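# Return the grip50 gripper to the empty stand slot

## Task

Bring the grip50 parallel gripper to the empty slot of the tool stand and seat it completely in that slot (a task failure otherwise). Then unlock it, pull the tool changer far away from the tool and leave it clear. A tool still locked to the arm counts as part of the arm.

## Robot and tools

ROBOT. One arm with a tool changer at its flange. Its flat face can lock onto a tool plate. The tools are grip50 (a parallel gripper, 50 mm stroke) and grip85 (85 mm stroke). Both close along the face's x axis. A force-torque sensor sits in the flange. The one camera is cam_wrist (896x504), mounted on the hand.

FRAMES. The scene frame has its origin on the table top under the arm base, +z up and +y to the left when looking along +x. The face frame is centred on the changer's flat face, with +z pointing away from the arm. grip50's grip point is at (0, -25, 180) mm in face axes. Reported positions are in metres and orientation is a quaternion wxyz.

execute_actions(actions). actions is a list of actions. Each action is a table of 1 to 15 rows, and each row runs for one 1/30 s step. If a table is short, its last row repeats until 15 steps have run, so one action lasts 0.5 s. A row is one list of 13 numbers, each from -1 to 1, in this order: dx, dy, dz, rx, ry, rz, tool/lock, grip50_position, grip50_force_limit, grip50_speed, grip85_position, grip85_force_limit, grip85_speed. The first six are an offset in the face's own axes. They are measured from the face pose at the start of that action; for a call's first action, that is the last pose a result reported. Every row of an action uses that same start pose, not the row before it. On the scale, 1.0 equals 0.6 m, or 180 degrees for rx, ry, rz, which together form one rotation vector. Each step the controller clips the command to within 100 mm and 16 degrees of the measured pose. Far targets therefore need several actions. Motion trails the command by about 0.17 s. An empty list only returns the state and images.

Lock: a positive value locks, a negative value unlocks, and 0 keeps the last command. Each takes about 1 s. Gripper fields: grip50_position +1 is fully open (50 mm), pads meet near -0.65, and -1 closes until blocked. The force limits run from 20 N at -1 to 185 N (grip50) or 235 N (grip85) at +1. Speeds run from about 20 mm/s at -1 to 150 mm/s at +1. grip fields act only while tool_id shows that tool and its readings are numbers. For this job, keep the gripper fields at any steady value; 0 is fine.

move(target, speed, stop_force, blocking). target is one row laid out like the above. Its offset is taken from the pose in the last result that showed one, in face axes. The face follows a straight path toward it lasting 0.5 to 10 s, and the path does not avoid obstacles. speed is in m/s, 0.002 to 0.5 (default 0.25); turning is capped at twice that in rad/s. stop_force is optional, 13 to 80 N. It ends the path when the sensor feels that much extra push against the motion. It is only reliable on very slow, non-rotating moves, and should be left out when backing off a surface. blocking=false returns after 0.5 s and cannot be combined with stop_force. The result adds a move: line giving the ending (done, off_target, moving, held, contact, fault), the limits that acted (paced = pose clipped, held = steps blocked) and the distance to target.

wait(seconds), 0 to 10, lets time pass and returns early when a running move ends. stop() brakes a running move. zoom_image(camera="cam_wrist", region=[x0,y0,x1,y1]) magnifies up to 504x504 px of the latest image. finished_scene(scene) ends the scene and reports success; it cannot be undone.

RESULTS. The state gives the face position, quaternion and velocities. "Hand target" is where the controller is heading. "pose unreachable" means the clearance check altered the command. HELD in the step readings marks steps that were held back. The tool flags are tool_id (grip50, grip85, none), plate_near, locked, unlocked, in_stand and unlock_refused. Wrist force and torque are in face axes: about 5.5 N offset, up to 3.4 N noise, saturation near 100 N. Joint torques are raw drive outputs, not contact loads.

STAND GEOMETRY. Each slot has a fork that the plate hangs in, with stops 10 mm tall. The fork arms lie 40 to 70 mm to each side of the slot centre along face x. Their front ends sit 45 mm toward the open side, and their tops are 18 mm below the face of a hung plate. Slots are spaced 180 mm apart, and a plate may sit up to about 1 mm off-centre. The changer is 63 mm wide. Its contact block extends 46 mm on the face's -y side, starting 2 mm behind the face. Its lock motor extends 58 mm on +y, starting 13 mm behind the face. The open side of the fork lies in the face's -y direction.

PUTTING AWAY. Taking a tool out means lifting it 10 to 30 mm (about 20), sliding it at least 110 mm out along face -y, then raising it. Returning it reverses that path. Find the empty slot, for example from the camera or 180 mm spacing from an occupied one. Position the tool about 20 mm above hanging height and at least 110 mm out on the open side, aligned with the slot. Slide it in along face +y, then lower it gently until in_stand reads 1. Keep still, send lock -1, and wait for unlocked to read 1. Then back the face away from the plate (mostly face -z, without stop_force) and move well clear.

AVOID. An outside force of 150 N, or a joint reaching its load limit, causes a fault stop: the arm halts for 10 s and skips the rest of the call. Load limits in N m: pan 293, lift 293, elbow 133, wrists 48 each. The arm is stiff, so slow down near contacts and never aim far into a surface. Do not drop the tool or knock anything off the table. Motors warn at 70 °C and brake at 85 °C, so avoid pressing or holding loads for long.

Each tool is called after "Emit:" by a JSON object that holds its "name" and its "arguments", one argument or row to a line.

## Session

Emit:
{"name": "execute_actions", "arguments": {
  "actions": []
}}

Scene clock: 0.00 s.
end_effector_position=(+0.1111, -0.1459, +0.3939) locked=0 unlocked=1 plate_near=0 in_stand=0 unlock_refused=0 tool_id=none grip50_position_measured=n/a grip50_object_status=n/a grip85_position_measured=n/a grip85_object_status=n/a end_effector_quat_wxyz=(+0.008, +0.674, -0.724, -0.147) end_effector_velocity=(+0.000, -0.000, -0.001) end_effector_angular_velocity=(+0.003, -0.003, -0.001)
Joint positions: [-1.712 -2.606  2.488 -1.279 -1.805  1.494]
Joint velocities: [-0.     0.003  0.001  0.     0.002  0.001]
Joint torques (N m, as the arm reports them, + toward a larger angle): no reading
Wrist force (N, on the end effector, along its own x y z axes, offset not removed): no reading
Wrist torque (N m, same axes, about the end effector's origin, offset not removed): no reading
Hand target: +0.111, -0.146, +0.394; +0.008, +0.674, -0.724, -0.147
camera_calibration (this result's frames):
cam_wrist: T_world_to_cam=[[-0.0653895, -0.986313, -0.151365, -0.0784984], [-0.893294, -0.00973986, 0.449368, -0.0221634], [-0.444692, 0.164597, -0.88043, 0.460735], [0, 0, 0, 1]] pos_world=[0.179954, -0.153476, 0.403723]

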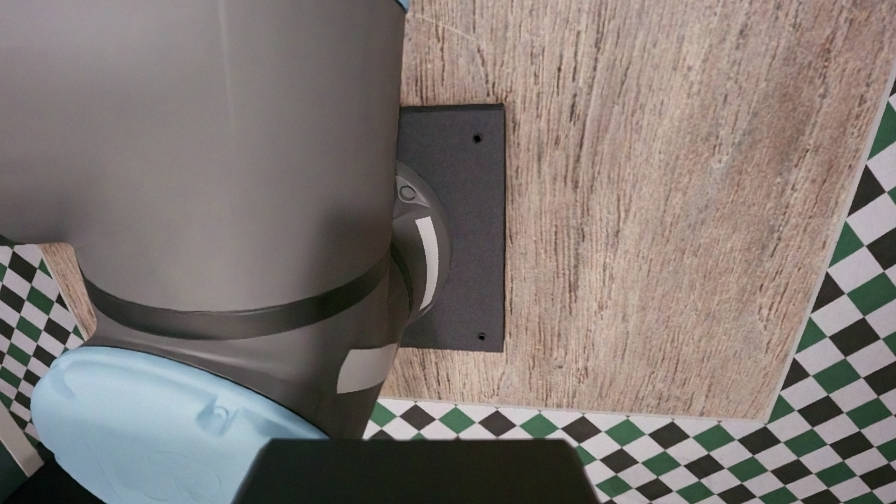

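Emit:
{"name": "move", "arguments": {
  "target": [0.055,-0.24,-0.502,0,0,0,0,0,0,0,0,0,0],
  "speed": 0.2
}}

Scene clock: 2.67 s.
end_effector_position=(+0.3113, -0.2447, +0.6437) locked=0 unlocked=1 plate_near=0 in_stand=0 unlock_refused=0 tool_id=none grip50_position_measured=n/a grip50_object_status=n/a grip85_position_measured=n/a grip85_object_status=n/a end_effector_quat_wxyz=(+0.009, +0.674, -0.724, -0.147) end_effector_velocity=(+0.002, -0.001, +0.003) end_effector_angular_velocity=(-0.001, +0.001, +0.000)
Joint positions: [-1.068 -2.024  1.861 -1.129 -1.657  2.13 ]
Joint velocities: [ 0.003  0.004 -0.007  0.003 -0.     0.003]
Joint torques (N m, as the arm reports them, + toward a larger angle): [ 10.46   0.08 -66.2   -0.06   2.41   2.63]
Wrist force (N, on the end effector, along its own x y z axes, offset not removed): [-1.5 1.2 0.5]
Wrist torque (N m, same axes, about the end effector's origin, offset not removed): [-0.08 -0.01 -0.20]
Hand target: +0.312, -0.245, +0.644; +0.009, +0.674, -0.724, -0.147
Off the commanded pose: 0.001 m, 0 deg.
move: done
camera_calibration (this result's frames):
cam_wrist: T_world_to_cam=[[-0.0656307, -0.986331, -0.151144, -0.125153], [-0.892555, -0.00969461, 0.450835, 0.0422352], [-0.446138, 0.164493, -0.879718, 0.785893], [0, 0, 0, 1]] pos_world=[0.3801, -0.252307, 0.653407]

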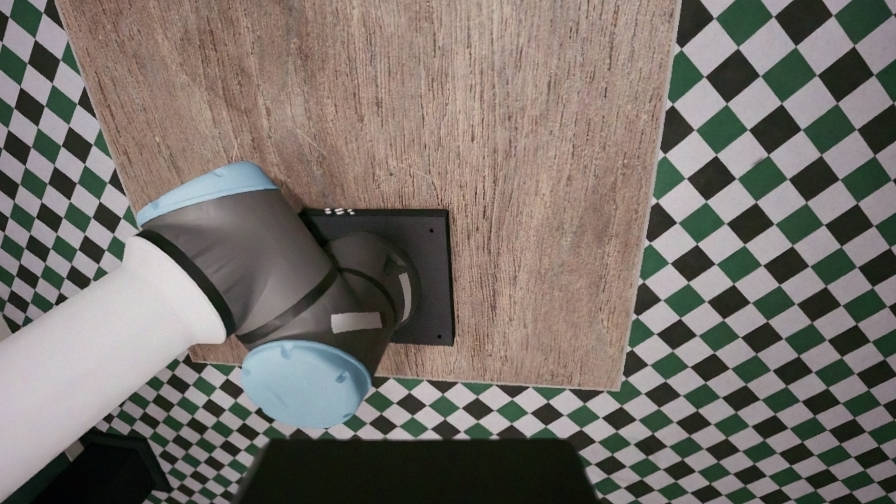

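Emit:
{"name": "move", "arguments": {
  "target": [-0.258,-0.215,0,0.096,-0.107,0.967,0,0,0,0,0,0,0],
  "speed": 0.4
}}

Scene clock: 7.53 s.
end_effector_position=(+0.4506, -0.0995, +0.6431) locked=0 unlocked=1 plate_near=0 in_stand=0 unlock_refused=0 tool_id=none grip50_position_measured=n/a grip50_object_status=n/a grip85_position_measured=n/a grip85_object_status=n/a end_effector_quat_wxyz=(-0.000, +0.706, +0.708, -0.001) end_effector_velocity=(+0.001, +0.001, -0.000) end_effector_angular_velocity=(-0.002, +0.004, -0.017)
Joint positions: [-0.593 -2.021  1.903 -1.457 -1.565  5.662]
Joint velocities: [ 0.004  0.002 -0.001  0.001 -0.004  0.021]
Joint torques (N m, as the arm reports them, + toward a larger angle): [ 10.1   -4.98 -66.13  -1.47  -2.9    1.99]
Wrist force (N, on the end effector, along its own x y z axes, offset not removed): [-1.1 1.8 -0.7]
Wrist torque (N m, same axes, about the end effector's origin, offset not removed): [-0.15 0.07 -0.12]
Hand target: +0.451, -0.099, +0.643; -0.001, +0.707, +0.707, -0.001
Off the commanded pose: 0.000 m, 0 deg.
move: done
camera_calibration (this result's frames):
cam_wrist: T_world_to_cam=[[-0.0197583, 0.999055, 0.0387196, 0.081837], [0.970155, 0.00979667, 0.242287, -0.53496], [0.241679, 0.0423512, -0.969432, 0.559204], [0, 0, 0, 1]] pos_world=[0.385463, -0.100202, 0.668555]

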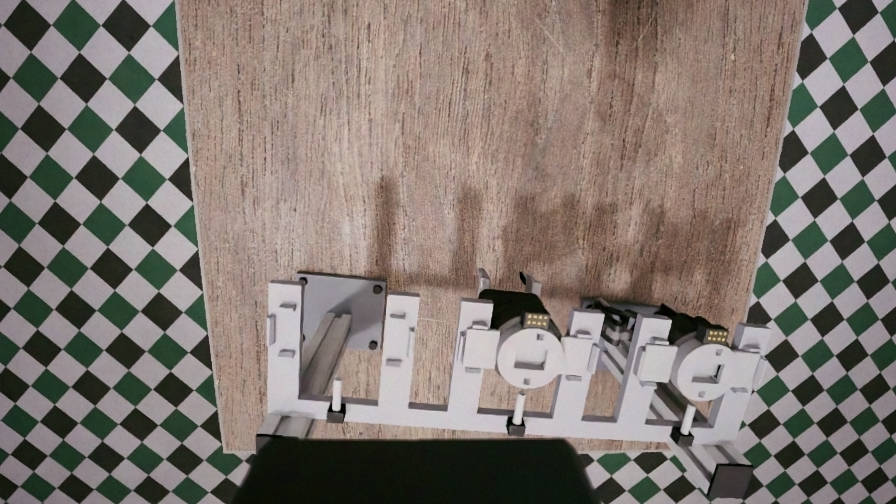

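Emit:
{"name": "move", "arguments": {
  "target": [0.16,0.21,0.42,0,0,0.034,0,0,0,0,0,0,0],
  "speed": 0.3
}}

Scene clock: 9.73 s.
end_effector_position=(+0.5756, -0.0038, +0.3910) locked=0 unlocked=1 plate_near=0 in_stand=0 unlock_refused=0 tool_id=none grip50_position_measured=n/a grip50_object_status=n/a grip85_position_measured=n/a grip85_object_status=n/a end_effector_quat_wxyz=(-0.000, +0.743, +0.670, -0.002) end_effector_velocity=(+0.001, +0.000, -0.001) end_effector_angular_velocity=(-0.003, -0.000, -0.001)
Joint positions: [-0.294 -1.728  2.156 -2.004 -1.567  6.068]
Joint velocities: [ 0.002  0.003 -0.    -0.005 -0.003  0.003]
Joint torques (N m, as the arm reports them, + toward a larger angle): [ 11.84 -22.73 -50.73  -8.72  -3.05   2.3 ]
Wrist force (N, on the end effector, along its own x y z axes, offset not removed): [-4.4 0.8 -0.9]
Wrist torque (N m, same axes, about the end effector's origin, offset not removed): [-0.19 0.30 -0.04]
Hand target: +0.576, -0.004, +0.391; -0.000, +0.743, +0.669, -0.002
Off the commanded pose: 0.001 m, 0 deg.
move: done
camera_calibration (this result's frames):
cam_wrist: T_world_to_cam=[[0.0867512, 0.995511, 0.0378481, -0.0625132], [0.965797, -0.093359, 0.24191, -0.593831], [0.244358, 0.0155676, -0.96956, 0.278935], [0, 0, 0, 1]] pos_world=[0.510783, 0.00245074, 0.416464]

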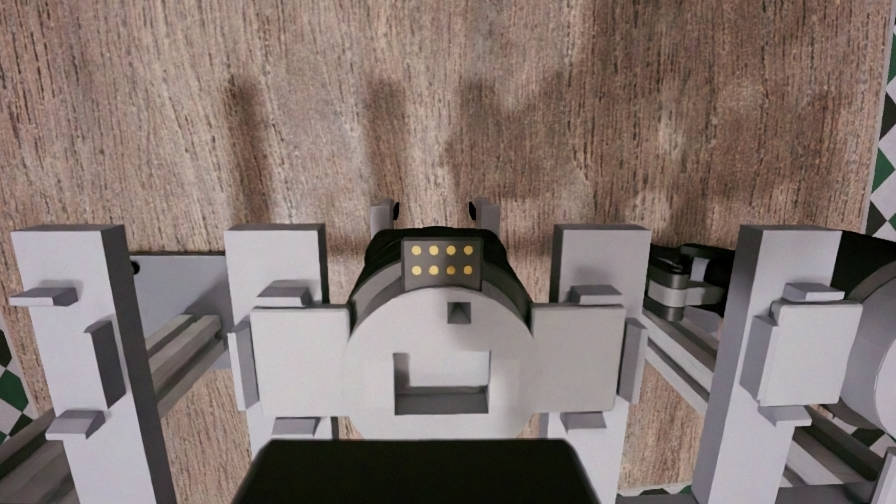

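Emit:
{"name": "move", "arguments": {
  "target": [0.0053,0.0058,0.1017,0,0,0,0,0,0,0,0,0,0],
  "speed": 0.1
}}

Scene clock: 11.27 s.
end_effector_position=(+0.5792, -0.0011, +0.3303) locked=0 unlocked=1 plate_near=0 in_stand=0 unlock_refused=0 tool_id=none grip50_position_measured=n/a grip50_object_status=n/a grip85_position_measured=n/a grip85_object_status=n/a end_effector_quat_wxyz=(-0.000, +0.743, +0.670, -0.002) end_effector_velocity=(+0.000, -0.000, -0.003) end_effector_angular_velocity=(-0.003, +0.000, -0.000)
Joint positions: [-0.286 -1.663  2.221 -2.134 -1.567  6.075]
Joint velocities: [ 0.     0.003  0.003 -0.007 -0.003  0.001]
Joint torques (N m, as the arm reports them, + toward a larger angle): [ 10.79 -28.91 -41.32  -8.53  -1.99   2.39]
Wrist force (N, on the end effector, along its own x y z axes, offset not removed): [-1.0 1.9 -0.8]
Wrist torque (N m, same axes, about the end effector's origin, offset not removed): [-0.11 0.10 -0.12]
Hand target: +0.579, -0.001, +0.330; -0.000, +0.743, +0.670, -0.002
Off the commanded pose: 0.000 m, 0 deg.
move: done
camera_calibration (this result's frames):
cam_wrist: T_world_to_cam=[[0.0867507, 0.995511, 0.0378489, -0.0631698], [0.965812, -0.0933578, 0.241851, -0.582423], [0.244299, 0.0155741, -0.969575, 0.219261], [0, 0, 0, 1]] pos_world=[0.514426, 0.00509774, 0.355841]

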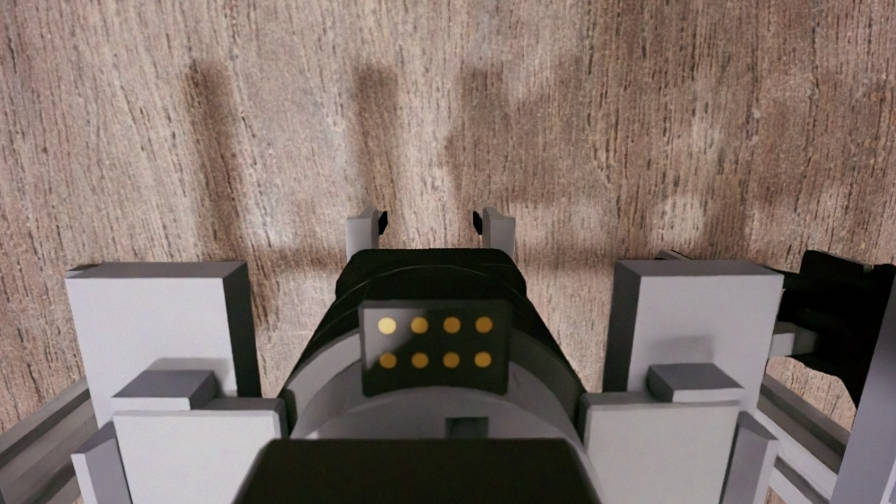

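Emit:
{"name": "move", "arguments": {
  "target": [0.001,0,0.033,0,0,0,0,0,0,0,0,0,0],
  "speed": 0.04
}}

Emit:
{"name": "move", "arguments": {
  "target": [0,0,0.04,0,0,0,0,0,0,0,0,0,0],
  "speed": 0.005,
  "stop_force": 13
}}

Scene clock: 12.60 s.
end_effector_position=(+0.5792, -0.0006, +0.3109) locked=0 unlocked=1 plate_near=0 in_stand=0 unlock_refused=0 tool_id=none grip50_position_measured=n/a grip50_object_status=n/a grip85_position_measured=n/a grip85_object_status=n/a end_effector_quat_wxyz=(-0.000, +0.743, +0.670, -0.002) end_effector_velocity=(-0.000, +0.000, -0.002) end_effector_angular_velocity=(+0.000, -0.001, -0.000)
Joint positions: [-0.285 -1.641  2.241 -2.177 -1.567  6.076]
Joint velocities: [ 0.     0.002  0.003 -0.006  0.     0.   ]
Joint torques (N m, as the arm reports them, + toward a larger angle): [ 11.07 -27.35 -37.92  -8.75  -2.58   2.52]
Wrist force (N, on the end effector, along its own x y z axes, offset not removed): [-2.1 0.8 -0.6]
Wrist torque (N m, same axes, about the end effector's origin, offset not removed): [-0.19 0.31 -0.01]
Hand target: +0.579, -0.001, +0.311; -0.000, +0.743, +0.670, -0.002
Off the commanded pose: 0.000 m, 0 deg.
move: done
camera_calibration (this result's frames):
cam_wrist: T_world_to_cam=[[0.0867507, 0.99551, 0.0378604, -0.0629802], [0.965817, -0.0933602, 0.241829, -0.577684], [0.244278, 0.0155874, -0.96958, 0.200398], [0, 0, 0, 1]] pos_world=[0.514448, 0.0056411, 0.336388]

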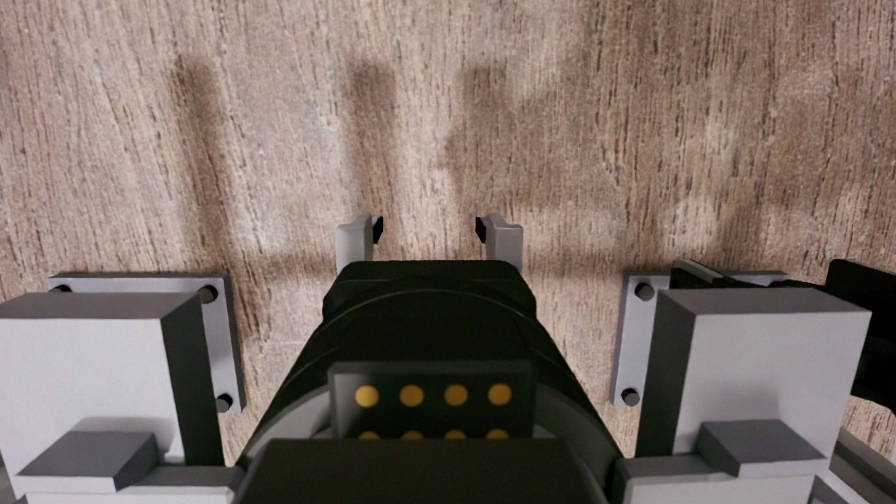

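Scene clock: 13.23 s.
end_effector_position=(+0.5793, -0.0006, +0.3096) locked=0 unlocked=1 plate_near=0 in_stand=0 unlock_refused=0 tool_id=none grip50_position_measured=n/a grip50_object_status=n/a grip85_position_measured=n/a grip85_object_status=n/a end_effector_quat_wxyz=(-0.000, +0.743, +0.670, -0.002) end_effector_velocity=(-0.000, +0.000, +0.001) end_effector_angular_velocity=(+0.001, +0.004, +0.000)
Joint positions: [-0.285 -1.639  2.243 -2.18  -1.567  6.076]
Joint velocities: [-0.    -0.001 -0.002  0.007 -0.    -0.   ]
Joint torques (N m, as the arm reports them, + toward a larger angle): [  9.85 -36.74 -36.55   3.1   -2.46   2.56]
Wrist force (N, on the end effector, along its own x y z axes, offset not removed): [-3.5 4.2 -31.9]
Wrist torque (N m, same axes, about the end effector's origin, offset not removed): [-0.21 -0.04 -0.04]
Hand target: +0.579, -0.001, +0.310; -0.000, +0.743, +0.670, -0.002
Off the commanded pose: 0.023 m, 0 deg.
move: contact
camera_calibration (this result's frames):
cam_wrist: T_world_to_cam=[[0.086743, 0.995512, 0.0378304, -0.0629123], [0.965791, -0.0933472, 0.241938, -0.577402], [0.244384, 0.0155498, -0.969554, 0.199072], [0, 0, 0, 1]] pos_world=[0.514457, 0.00563551, 0.335086]

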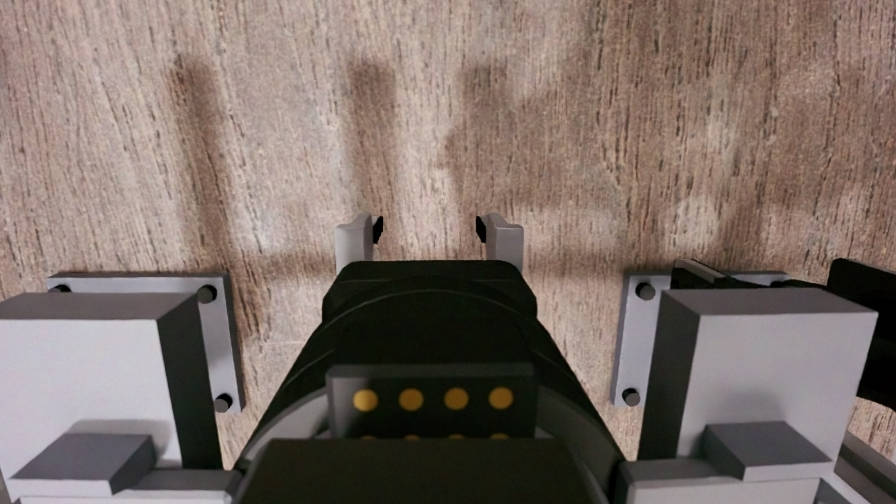

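Emit:
{"name": "move", "arguments": {
  "target": [0.0008,0.0025,-0.005,0,0,0,0,0,0,0,0,0,0],
  "speed": 0.02
}}

Emit:
{"name": "move", "arguments": {
  "target": [0,0,0.04,0,0,0,0,0,0,0,0,0,0],
  "speed": 0.004,
  "stop_force": 13
}}

Scene clock: 14.27 s.
end_effector_position=(+0.5807, -0.0003, +0.3124) locked=0 unlocked=1 plate_near=0 in_stand=0 unlock_refused=0 tool_id=none grip50_position_measured=n/a grip50_object_status=n/a grip85_position_measured=n/a grip85_object_status=n/a end_effector_quat_wxyz=(-0.000, +0.743, +0.670, -0.002) end_effector_velocity=(+0.001, +0.000, +0.001) end_effector_angular_velocity=(+0.001, +0.001, +0.000)
Joint positions: [-0.284 -1.64   2.238 -2.174 -1.567  6.077]
Joint velocities: [ 0.001  0.001 -0.003  0.003  0.001  0.   ]
Joint torques (N m, as the arm reports them, + toward a larger angle): [ 10.59 -53.53 -59.38  -1.15  -2.68   2.7 ]
Wrist force (N, on the end effector, along its own x y z axes, offset not removed): [-1.1 0.7 0.7]
Wrist torque (N m, same axes, about the end effector's origin, offset not removed): [-0.19 0.08 -0.06]
Hand target: +0.581, -0.000, +0.313; -0.000, +0.743, +0.670, -0.002
Off the commanded pose: 0.000 m, 0 deg.
move: done
camera_calibration (this result's frames):
cam_wrist: T_world_to_cam=[[0.0867421, 0.995512, 0.0378389, -0.0634535], [0.965792, -0.0933483, 0.241933, -0.579442], [0.24438, 0.0155587, -0.969555, 0.20144], [0, 0, 0, 1]] pos_world=[0.515897, 0.00594467, 0.337895]

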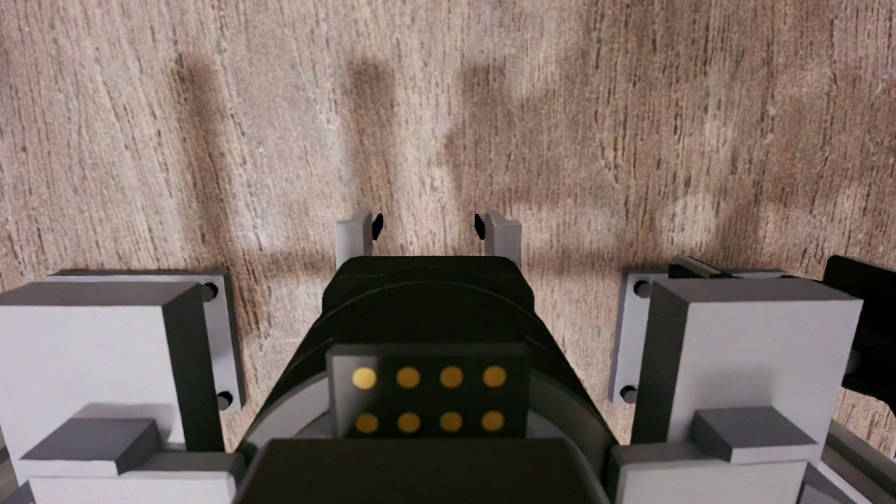

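Scene clock: 15.37 s.
end_effector_position=(+0.5807, -0.0003, +0.3095) locked=0 unlocked=1 plate_near=0 in_stand=0 unlock_refused=0 tool_id=none grip50_position_measured=n/a grip50_object_status=n/a grip85_position_measured=n/a grip85_object_status=n/a end_effector_quat_wxyz=(-0.000, +0.743, +0.670, -0.002) end_effector_velocity=(-0.001, +0.000, -0.000) end_effector_angular_velocity=(+0.001, +0.005, +0.000)
Joint positions: [-0.284 -1.636  2.24  -2.18  -1.567  6.077]
Joint velocities: [ 0.    -0.    -0.     0.006 -0.001 -0.   ]
Joint torques (N m, as the arm reports them, + toward a larger angle): [  4.16 -35.56 -36.12   2.18  -2.38   1.78]
Wrist force (N, on the end effector, along its own x y z axes, offset not removed): [-3.9 6.9 -32.6]
Wrist torque (N m, same axes, about the end effector's origin, offset not removed): [-0.04 -0.18 -0.06]
Hand target: +0.581, -0.000, +0.310; -0.000, +0.743, +0.670, -0.002
Off the commanded pose: 0.021 m, 0 deg.
move: contact
camera_calibration (this result's frames):
cam_wrist: T_world_to_cam=[[0.086735, 0.995514, 0.0377911, -0.0633178], [0.965752, -0.0933324, 0.2421, -0.578809], [0.244541, 0.0154983, -0.969515, 0.198569], [0, 0, 0, 1]] pos_world=[0.51592, 0.00593468, 0.335038]

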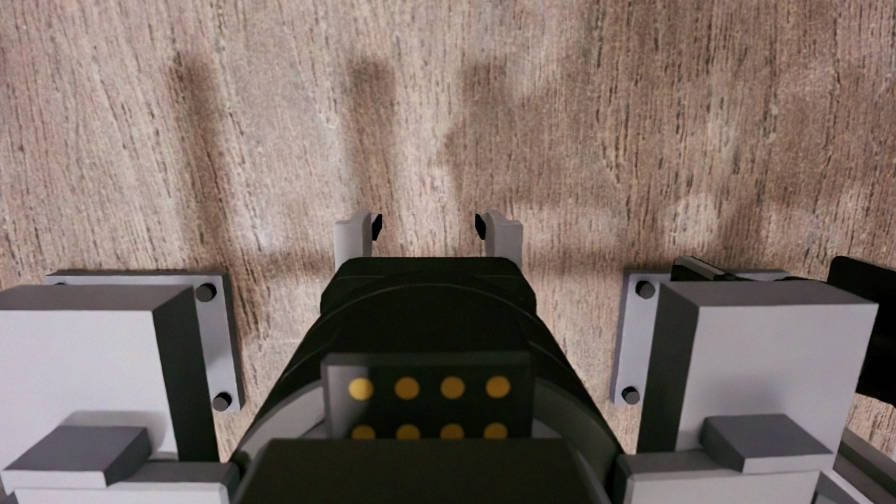

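Emit:
{"name": "move", "arguments": {
  "target": [0,0.0022,-0.005,0,0,-0.0015,0,0,0,0,0,0,0],
  "speed": 0.02
}}

Emit:
{"name": "move", "arguments": {
  "target": [0,0,0.04,0,0,0,0,0,0,0,0,0,0],
  "speed": 0.004,
  "stop_force": 13
}}

Scene clock: 18.83 s.
end_effector_position=(+0.5820, -0.0004, +0.3124) locked=0 unlocked=1 plate_near=0 in_stand=0 unlock_refused=0 tool_id=none grip50_position_measured=n/a grip50_object_status=n/a grip85_position_measured=n/a grip85_object_status=n/a end_effector_quat_wxyz=(-0.000, +0.741, +0.671, -0.002) end_effector_velocity=(+0.001, +0.000, +0.001) end_effector_angular_velocity=(+0.001, -0.000, +0.002)
Joint positions: [-0.283 -1.638  2.236 -2.174 -1.567  6.074]
Joint velocities: [ 0.    -0.    -0.003  0.003  0.001 -0.002]
Joint torques (N m, as the arm reports them, + toward a larger angle): [ 10.73 -51.66 -56.36  -0.96  -0.99  -2.58]
Wrist force (N, on the end effector, along its own x y z axes, offset not removed): [-2.2 1.3 -1.7]
Wrist torque (N m, same axes, about the end effector's origin, offset not removed): [-0.11 0.11 -0.19]
Hand target: +0.582, -0.000, +0.313; -0.000, +0.741, +0.671, -0.002
Off the commanded pose: 0.000 m, 0 deg.
move: done
camera_calibration (this result's frames):
cam_wrist: T_world_to_cam=[[0.0823699, 0.995885, 0.0378039, -0.0608741], [0.966153, -0.0891008, 0.242096, -0.580918], [0.244468, 0.0165829, -0.969516, 0.201042], [0, 0, 0, 1]] pos_world=[0.517122, 0.0055294, 0.337852]

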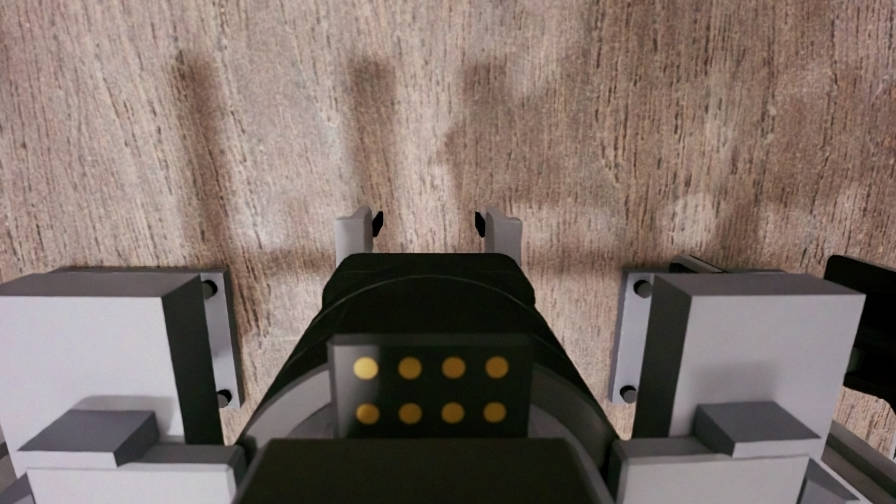

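Scene clock: 19.93 s.
end_effector_position=(+0.5820, -0.0004, +0.3095) locked=0 unlocked=1 plate_near=0 in_stand=0 unlock_refused=0 tool_id=none grip50_position_measured=n/a grip50_object_status=n/a grip85_position_measured=n/a grip85_object_status=n/a end_effector_quat_wxyz=(-0.000, +0.741, +0.671, -0.001) end_effector_velocity=(-0.001, +0.000, +0.000) end_effector_angular_velocity=(+0.001, +0.004, -0.000)
Joint positions: [-0.283 -1.634  2.239 -2.181 -1.567  6.073]
Joint velocities: [ 0.    -0.002 -0.     0.006 -0.001  0.   ]
Joint torques (N m, as the arm reports them, + toward a larger angle): [  9.43 -37.14 -34.39   3.45  -1.08   2.04]
Wrist force (N, on the end effector, along its own x y z axes, offset not removed): [-2.3 5.3 -35.2]
Wrist torque (N m, same axes, about the end effector's origin, offset not removed): [-0.14 -0.42 0.01]
Hand target: +0.582, -0.000, +0.310; -0.000, +0.741, +0.671, -0.002
Off the commanded pose: 0.021 m, 0 deg.
move: contact
camera_calibration (this result's frames):
cam_wrist: T_world_to_cam=[[0.0822535, 0.995896, 0.0377594, -0.06067], [0.966116, -0.0889801, 0.242285, -0.580303], [0.244651, 0.0165511, -0.96947, 0.198165], [0, 0, 0, 1]] pos_world=[0.517149, 0.00550574, 0.335004]

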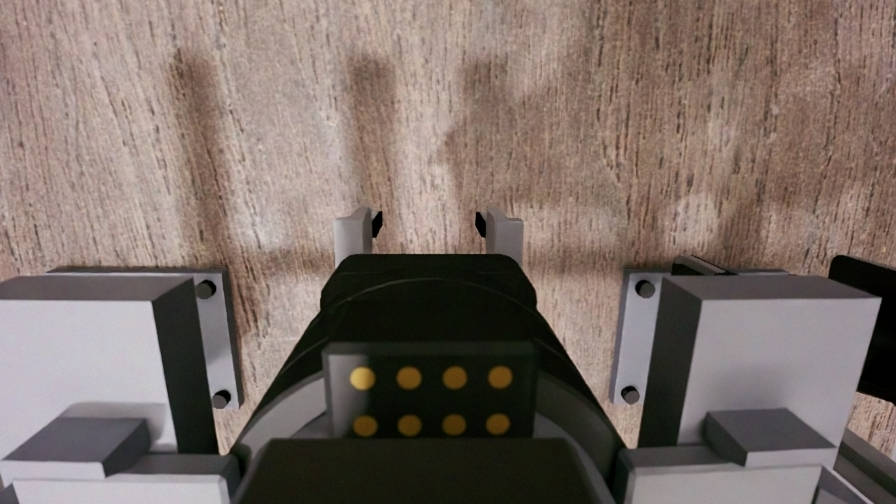

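Emit:
{"name": "move", "arguments": {
  "target": [0.0025,0,-0.004,0,0,0,0,0,0,0,0,0,0],
  "speed": 0.02
}}

Emit:
{"name": "move", "arguments": {
  "target": [0,0,0.04,0,0,0,0,0,0,0,0,0,0],
  "speed": 0.004,
  "stop_force": 13
}}

Scene clock: 20.93 s.
end_effector_position=(+0.5821, +0.0010, +0.3118) locked=0 unlocked=1 plate_near=0 in_stand=0 unlock_refused=0 tool_id=none grip50_position_measured=n/a grip50_object_status=n/a grip85_position_measured=n/a grip85_object_status=n/a end_effector_quat_wxyz=(-0.000, +0.741, +0.671, -0.001) end_effector_velocity=(+0.000, +0.001, +0.000) end_effector_angular_velocity=(-0.000, +0.002, -0.000)
Joint positions: [-0.281 -1.637  2.236 -2.176 -1.567  6.076]
Joint velocities: [ 0.002  0.    -0.001  0.003 -0.001  0.002]
Joint torques (N m, as the arm reports them, + toward a larger angle): [  9.36 -53.28 -56.49  -1.21  -1.57   2.43]
Wrist force (N, on the end effector, along its own x y z axes, offset not removed): [-2.1 4.8 2.3]
Wrist torque (N m, same axes, about the end effector's origin, offset not removed): [0.05 0.26 -0.08]
Hand target: +0.582, +0.001, +0.312; -0.000, +0.741, +0.671, -0.001
Off the commanded pose: 0.000 m, 0 deg.
move: done
camera_calibration (this result's frames):
cam_wrist: T_world_to_cam=[[0.0822504, 0.995895, 0.037776, -0.062166], [0.966118, -0.0889811, 0.242277, -0.580854], [0.244644, 0.0165687, -0.969471, 0.200288], [0, 0, 0, 1]] pos_world=[0.517288, 0.0069073, 0.337249]

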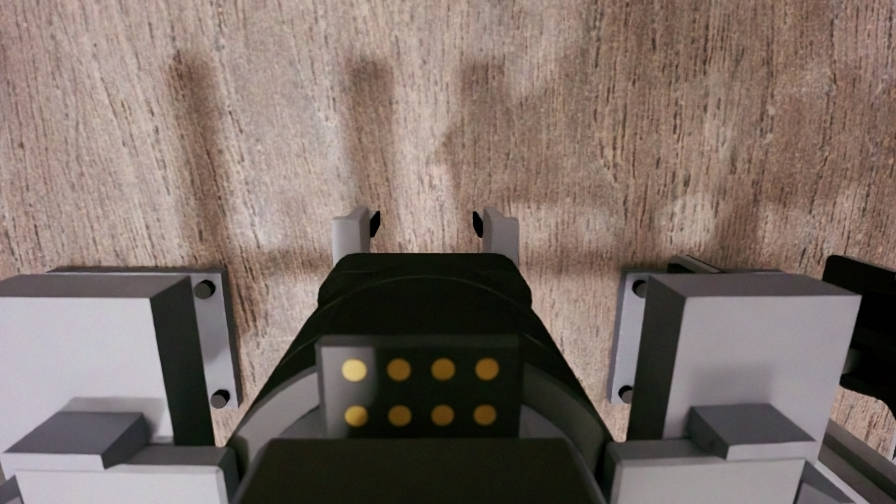

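Scene clock: 24.33 s.
end_effector_position=(+0.5821, +0.0009, +0.2998) locked=0 unlocked=1 plate_near=1 in_stand=1 unlock_refused=0 tool_id=none grip50_position_measured=n/a grip50_object_status=n/a grip85_position_measured=n/a grip85_object_status=n/a end_effector_quat_wxyz=(-0.000, +0.741, +0.671, -0.001) end_effector_velocity=(-0.001, +0.000, +0.000) end_effector_angular_velocity=(+0.001, +0.004, +0.000)
Joint positions: [-0.281 -1.622  2.248 -2.203 -1.567  6.076]
Joint velocities: [-0.    -0.001 -0.001  0.006  0.    -0.001]
Joint torques (N m, as the arm reports them, + toward a larger angle): [ 10.09 -39.77 -36.79   2.08  -1.55  -0.09]
Wrist force (N, on the end effector, along its own x y z axes, offset not removed): [-1.4 2.5 -27.9]
Wrist torque (N m, same axes, about the end effector's origin, offset not removed): [-0.33 1.01 -0.06]
Hand target: +0.582, +0.001, +0.300; -0.000, +0.741, +0.671, -0.001
Off the commanded pose: 0.012 m, 0 deg.
move: contact
camera_calibration (this result's frames):
cam_wrist: T_world_to_cam=[[0.0822625, 0.995895, 0.0377499, -0.0616564], [0.966089, -0.0889883, 0.242389, -0.577973], [0.244754, 0.0165303, -0.969444, 0.188572], [0, 0, 0, 1]] pos_world=[0.517292, 0.00685327, 0.325232]

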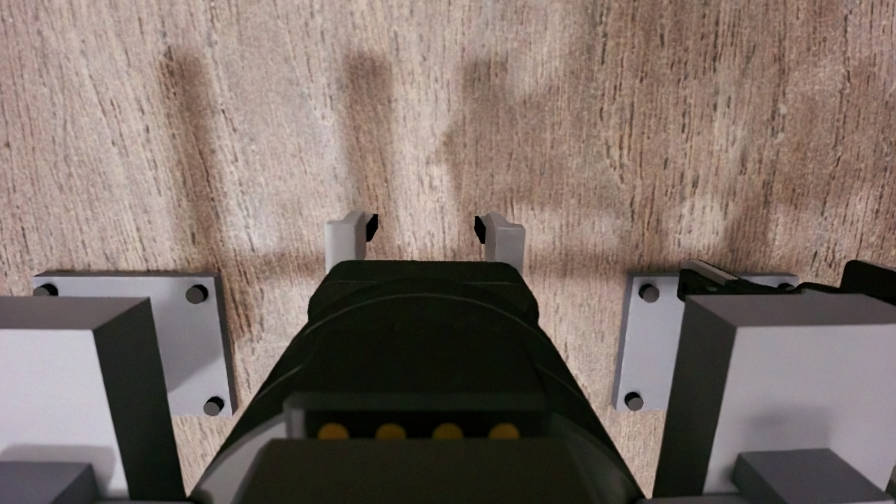

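Emit:
{"name": "execute_actions", "arguments": {
  "actions": [
    [[0,0,-0.001,0,0,0,1,1,0,0,0,0,0]],
    [[0,0,0,0,0,0,1,1,0,0,0,0,0]],
    [[0,0,0,0,0,0,1,1,0,0,0,0,0]]
  ]
}}

Emit:
{"name": "move", "arguments": {
  "target": [0,0,-0.0333,0,0,0,0,1,0,0,0,0,0],
  "speed": 0.04
}}

Scene clock: 25.97 s.
end_effector_position=(+0.5821, +0.0009, +0.3004) locked=1 unlocked=0 plate_near=1 in_stand=1 unlock_refused=0 tool_id=grip50 grip50_position_measured=n/a grip50_object_status=n/a grip85_position_measured=n/a grip85_object_status=n/a end_effector_quat_wxyz=(-0.000, +0.741, +0.671, -0.001) end_effector_velocity=(+0.000, +0.000, -0.000) end_effector_angular_velocity=(+0.001, +0.001, -0.002)
Joint positions: [-0.281 -1.623  2.248 -2.201 -1.567  6.076]
Joint velocities: [-0.     0.001  0.    -0.     0.     0.001]
Joint torques (N m, as the arm reports them, + toward a larger angle): [  8.22 -59.03 -58.94  -7.21  -1.58  -0.21]
Wrist force (N, on the end effector, along its own x y z axes, offset not removed): [-4.2 7.7 -1.1]
Wrist torque (N m, same axes, about the end effector's origin, offset not removed): [-0.20 0.39 -0.48]
Hand target: +0.582, +0.001, +0.300; -0.000, +0.741, +0.671, -0.001
Off the commanded pose: 0.000 m, 0 deg.
Step readings (end_effector_position; steps 1 to 15: 1st action; 16 to 30: 2nd action; 31 to 45: 3rd action):
0: (+0.5821, +0.0009, +0.2998)
1: (+0.5821, +0.0009, +0.2999)
2: (+0.5821, +0.0009, +0.2999)
4: (+0.5821, +0.0009, +0.3000)
8: (+0.5821, +0.0009, +0.3002)
15: (+0.5821, +0.0009, +0.3003)
16: (+0.5821, +0.0009, +0.3003)
17: (+0.5821, +0.0009, +0.3003)
19: (+0.5821, +0.0009, +0.3003)
23: (+0.5821, +0.0009, +0.3003)
30: (+0.5821, +0.0009, +0.3004)
31: (+0.5821, +0.0009, +0.3004)
32: (+0.5821, +0.0009, +0.3004)
34: (+0.5821, +0.0009, +0.3004)
38: (+0.5821, +0.0009, +0.3004)
45: end_effector_position above
camera_calibration (this result's frames):
cam_wrist: T_world_to_cam=[[0.0822638, 0.995895, 0.037757, -0.0616843], [0.966097, -0.0889909, 0.24236, -0.578118], [0.244725, 0.0165395, -0.969452, 0.189166], [0, 0, 0, 1]] pos_world=[0.517298, 0.00685513, 0.325829]

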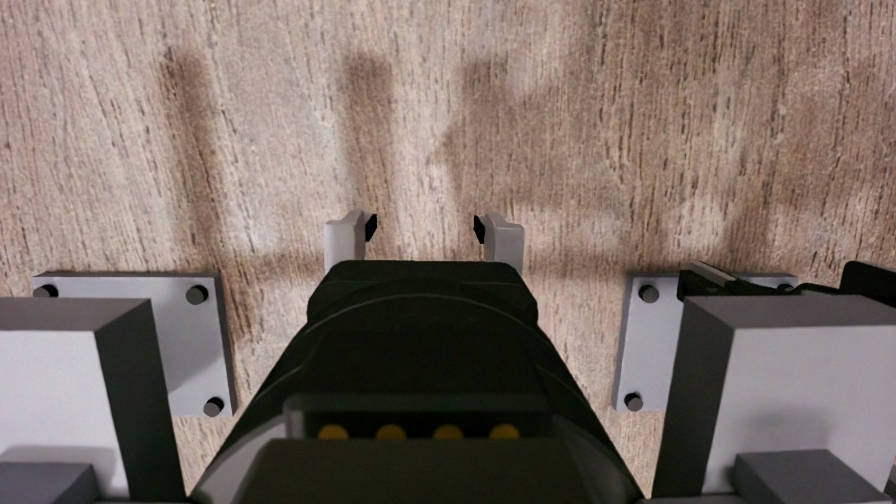

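Scene clock: 26.87 s.
end_effector_position=(+0.5822, +0.0010, +0.3200) locked=1 unlocked=0 plate_near=1 in_stand=0 unlock_refused=0 tool_id=grip50 grip50_position_measured=n/a grip50_object_status=n/a grip85_position_measured=n/a grip85_object_status=n/a end_effector_quat_wxyz=(-0.000, +0.741, +0.671, -0.001) end_effector_velocity=(+0.000, -0.000, +0.003) end_effector_angular_velocity=(+0.001, -0.000, +0.000)
Joint positions: [-0.281 -1.646  2.227 -2.158 -1.567  6.076]
Joint velocities: [-0.    -0.003 -0.003  0.006  0.001 -0.001]
Joint torques (N m, as the arm reports them, + toward a larger angle): [ -8.95 -64.08 -66.74  -2.89  -1.71  -2.71]
Wrist force (N, on the end effector, along its own x y z axes, offset not removed): [-3.7 2.1 -0.1]
Wrist torque (N m, same axes, about the end effector's origin, offset not removed): [-0.08 0.23 -0.06]
Hand target: +0.582, +0.001, +0.320; -0.000, +0.741, +0.671, -0.001
Off the commanded pose: 0.000 m, 0 deg.
move: done
camera_calibration (this result's frames):
cam_wrist: T_world_to_cam=[[0.0822878, 0.995893, 0.0377508, -0.0625025], [0.966089, -0.089013, 0.242383, -0.582889], [0.244748, 0.0165255, -0.969446, 0.208172], [0, 0, 0, 1]] pos_world=[0.517316, 0.00692096, 0.345454]

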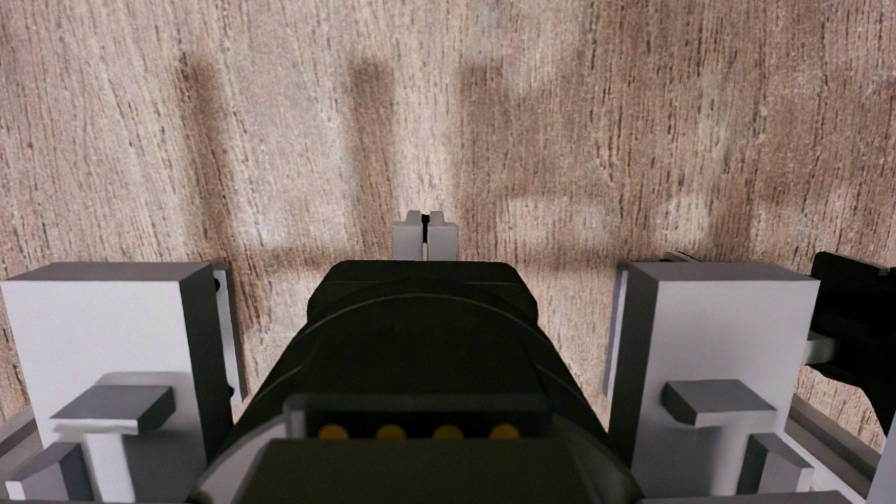

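Emit:
{"name": "move", "arguments": {
  "target": [0,-0.21,0,0,0,0,0,1,0,0,0,0,0],
  "speed": 0.12
}}

Emit:
{"name": "move", "arguments": {
  "target": [-0.3,0,0,0,0,0,0,1,0,0,0,0,0],
  "speed": 0.15
}}

Emit:
{"name": "move", "arguments": {
  "target": [0,0.12,0,0,0,0,0,1,0,0,0,0,0],
  "speed": 0.08
}}

Scene clock: 28.87 s.
end_effector_position=(+0.4571, +0.0134, +0.3199) locked=1 unlocked=0 plate_near=1 in_stand=0 unlock_refused=0 tool_id=grip50 grip50_position_measured=3 grip50_object_status=3 grip85_position_measured=n/a grip85_object_status=n/a end_effector_quat_wxyz=(-0.000, +0.741, +0.671, -0.001) end_effector_velocity=(-0.002, -0.000, +0.001) end_effector_angular_velocity=(-0.002, -0.001, +0.000)
Joint positions: [-0.342 -1.898  2.419 -2.097 -1.567  6.015]
Joint velocities: [-0.002 -0.007  0.003  0.003 -0.002 -0.002]
Joint torques (N m, as the arm reports them, + toward a larger angle): [ -7.84 -41.35 -49.51  -3.35   3.    -2.86]
Wrist force (N, on the end effector, along its own x y z axes, offset not removed): [-2.3 2.2 -0.7]
Wrist torque (N m, same axes, about the end effector's origin, offset not removed): [-0.09 0.21 -0.09]
Hand target: +0.457, +0.013, +0.320; -0.000, +0.741, +0.671, -0.001
Off the commanded pose: 0.001 m, 0 deg.
move: done
camera_calibration (this result's frames):
cam_wrist: T_world_to_cam=[[0.0822989, 0.995887, 0.0378913, -0.0646562], [0.966072, -0.089059, 0.242433, -0.460983], [0.244811, 0.0166537, -0.969428, 0.238447], [0, 0, 0, 1]] pos_world=[0.39229, 0.0193645, 0.345365]

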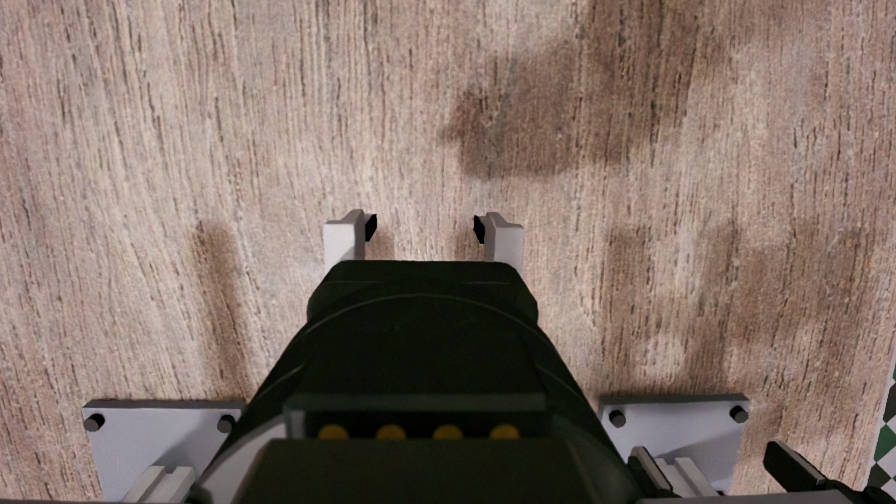

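Scene clock: 30.67 s.
end_effector_position=(+0.4395, -0.1651, +0.3204) locked=1 unlocked=0 plate_near=1 in_stand=0 unlock_refused=0 tool_id=grip50 grip50_position_measured=3 grip50_object_status=3 grip85_position_measured=n/a grip85_object_status=n/a end_effector_quat_wxyz=(-0.000, +0.741, +0.671, -0.001) end_effector_velocity=(-0.000, -0.003, +0.000) end_effector_angular_velocity=(-0.000, -0.000, -0.000)
Joint positions: [-0.723 -1.869  2.4   -2.106 -1.564  5.634]
Joint velocities: [-0.005  0.002 -0.001 -0.001 -0.    -0.005]
Joint torques (N m, as the arm reports them, + toward a larger angle): [-12.23 -15.63 -69.26 -10.73   3.06  -2.09]
Wrist force (N, on the end effector, along its own x y z axes, offset not removed): [-1.8 0.3 1.1]
Wrist torque (N m, same axes, about the end effector's origin, offset not removed): [-0.24 0.20 0.03]
Hand target: +0.440, -0.165, +0.320; -0.000, +0.741, +0.671, -0.001
Off the commanded pose: 0.001 m, 0 deg.
move: done
camera_calibration (this result's frames):
cam_wrist: T_world_to_cam=[[0.0823393, 0.995852, 0.0387075, 0.114323], [0.965918, -0.0893076, 0.242954, -0.460163], [0.245404, 0.0173836, -0.969265, 0.24603], [0, 0, 0, 1]] pos_world=[0.37469, -0.159222, 0.345842]

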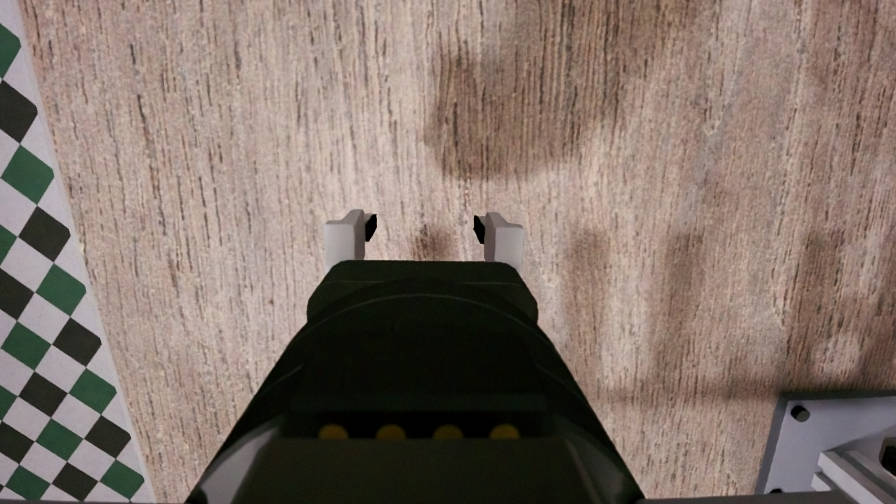

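Scene clock: 32.07 s.
end_effector_position=(+0.5108, -0.1722, +0.3204) locked=1 unlocked=0 plate_near=1 in_stand=0 unlock_refused=0 tool_id=grip50 grip50_position_measured=3 grip50_object_status=3 grip85_position_measured=n/a grip85_object_status=n/a end_effector_quat_wxyz=(-0.000, +0.741, +0.671, -0.001) end_effector_velocity=(+0.003, -0.001, +0.001) end_effector_angular_velocity=(-0.001, -0.001, -0.000)
Joint positions: [-0.636 -1.725  2.296 -2.146 -1.564  5.721]
Joint velocities: [ 0.003  0.004 -0.005 -0.001 -0.     0.003]
Joint torques (N m, as the arm reports them, + toward a larger angle): [ 14.27 -30.35 -67.03 -10.74  -3.03   2.65]
Wrist force (N, on the end effector, along its own x y z axes, offset not removed): [-2.2 2.4 0.9]
Wrist torque (N m, same axes, about the end effector's origin, offset not removed): [-0.01 0.20 -0.03]
Hand target: +0.511, -0.172, +0.320; -0.000, +0.741, +0.671, -0.001
Off the commanded pose: 0.000 m, 0 deg.
move: done
camera_calibration (this result's frames):
cam_wrist: T_world_to_cam=[[0.0823265, 0.99586, 0.0385457, 0.115577], [0.965958, -0.089253, 0.242816, -0.529599], [0.245251, 0.0172433, -0.969306, 0.228753], [0, 0, 0, 1]] pos_world=[0.445953, -0.166312, 0.345873]

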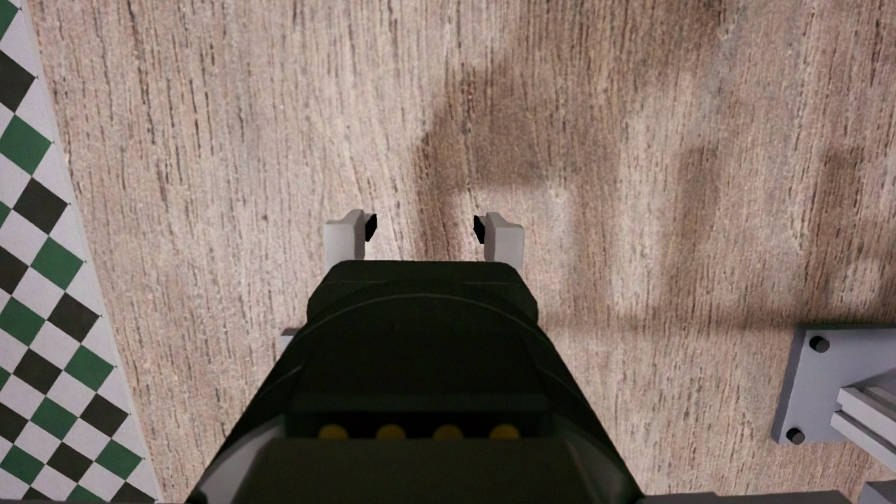

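Emit:
{"name": "move", "arguments": {
  "target": [-0.001,0.0898,0.0007,0,0,0,0,1,0,0,0,0,0],
  "speed": 0.03
}}

Scene clock: 34.37 s.
end_effector_position=(+0.5640, -0.1781, +0.3200) locked=1 unlocked=0 plate_near=1 in_stand=0 unlock_refused=0 tool_id=grip50 grip50_position_measured=3 grip50_object_status=3 grip85_position_measured=n/a grip85_object_status=n/a end_effector_quat_wxyz=(-0.000, +0.741, +0.671, -0.001) end_effector_velocity=(+0.003, -0.000, +0.001) end_effector_angular_velocity=(-0.000, -0.002, -0.000)
Joint positions: [-0.585 -1.628  2.212 -2.159 -1.565  5.771]
Joint velocities: [ 0.002  0.004 -0.005 -0.001  0.001  0.002]
Joint torques (N m, as the arm reports them, + toward a larger angle): [ 11.7  -34.48 -67.84 -10.33  -3.23   2.54]
Wrist force (N, on the end effector, along its own x y z axes, offset not removed): [-2.8 -0.8 0.3]
Wrist torque (N m, same axes, about the end effector's origin, offset not removed): [-0.30 0.32 -0.01]
Hand target: +0.564, -0.178, +0.320; -0.000, +0.741, +0.671, -0.001
Off the commanded pose: 0.000 m, 0 deg.
move: done
camera_calibration (this result's frames):
cam_wrist: T_world_to_cam=[[0.0823208, 0.995864, 0.0384428, 0.117122], [0.96598, -0.0892209, 0.24274, -0.581374], [0.245166, 0.0171524, -0.969329, 0.215459], [0, 0, 0, 1]] pos_world=[0.499131, -0.172204, 0.345471]

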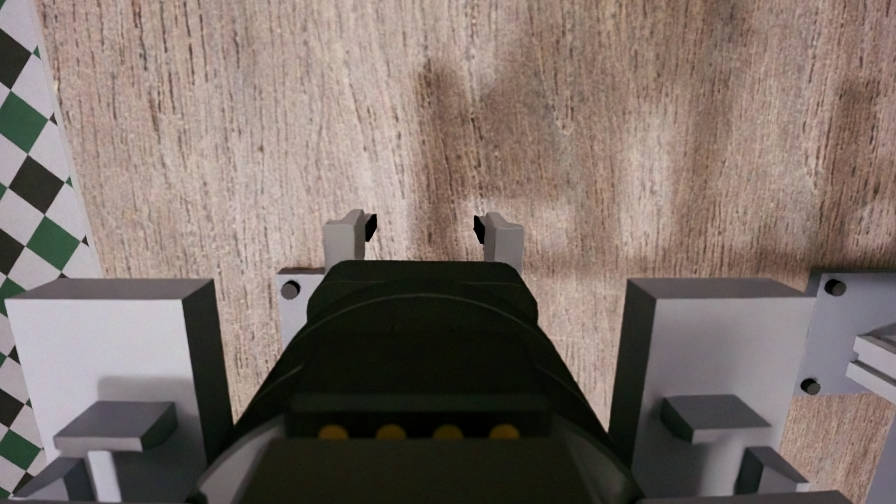

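Emit:
{"name": "move", "arguments": {
  "target": [0.001,0.0048,0,0,0,0,0,1,0,0,0,0,0],
  "speed": 0.01
}}

Scene clock: 35.33 s.
end_effector_position=(+0.5667, -0.1778, +0.3200) locked=1 unlocked=0 plate_near=1 in_stand=0 unlock_refused=0 tool_id=grip50 grip50_position_measured=3 grip50_object_status=3 grip85_position_measured=n/a grip85_object_status=n/a end_effector_quat_wxyz=(-0.000, +0.741, +0.671, -0.001) end_effector_velocity=(+0.001, +0.000, +0.001) end_effector_angular_velocity=(-0.002, -0.001, +0.000)
Joint positions: [-0.582 -1.623  2.208 -2.16  -1.565  5.775]
Joint velocities: [ 0.002  0.    -0.002 -0.    -0.001  0.002]
Joint torques (N m, as the arm reports them, + toward a larger angle): [ 10.89 -40.01 -66.53 -10.4   -3.05   2.35]
Wrist force (N, on the end effector, along its own x y z axes, offset not removed): [-5.1 0.1 -1.2]
Wrist torque (N m, same axes, about the end effector's origin, offset not removed): [-0.21 0.27 0.02]
Hand target: +0.567, -0.178, +0.320; -0.000, +0.741, +0.671, -0.001
Off the commanded pose: 0.000 m, 0 deg.
move: done
camera_calibration (this result's frames):
cam_wrist: T_world_to_cam=[[0.0823188, 0.995865, 0.0384373, 0.116613], [0.965981, -0.0892175, 0.242736, -0.583996], [0.245162, 0.0171479, -0.96933, 0.214782], [0, 0, 0, 1]] pos_world=[0.501874, -0.171916, 0.34547]

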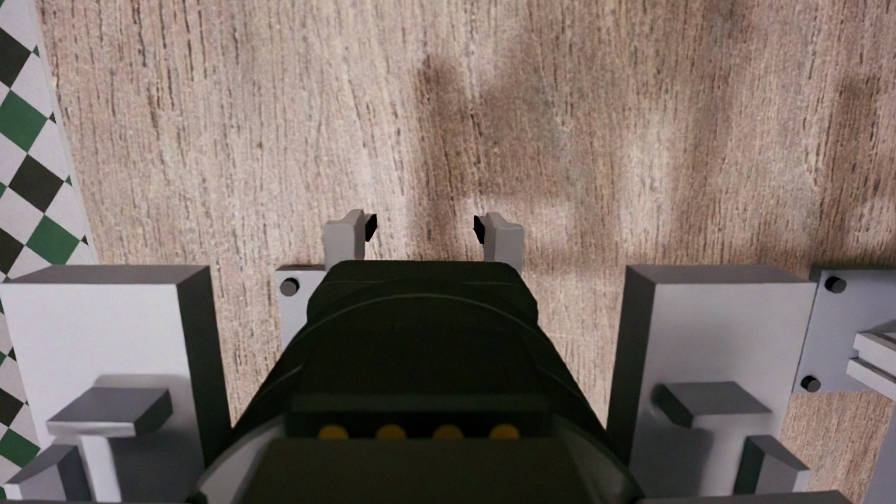

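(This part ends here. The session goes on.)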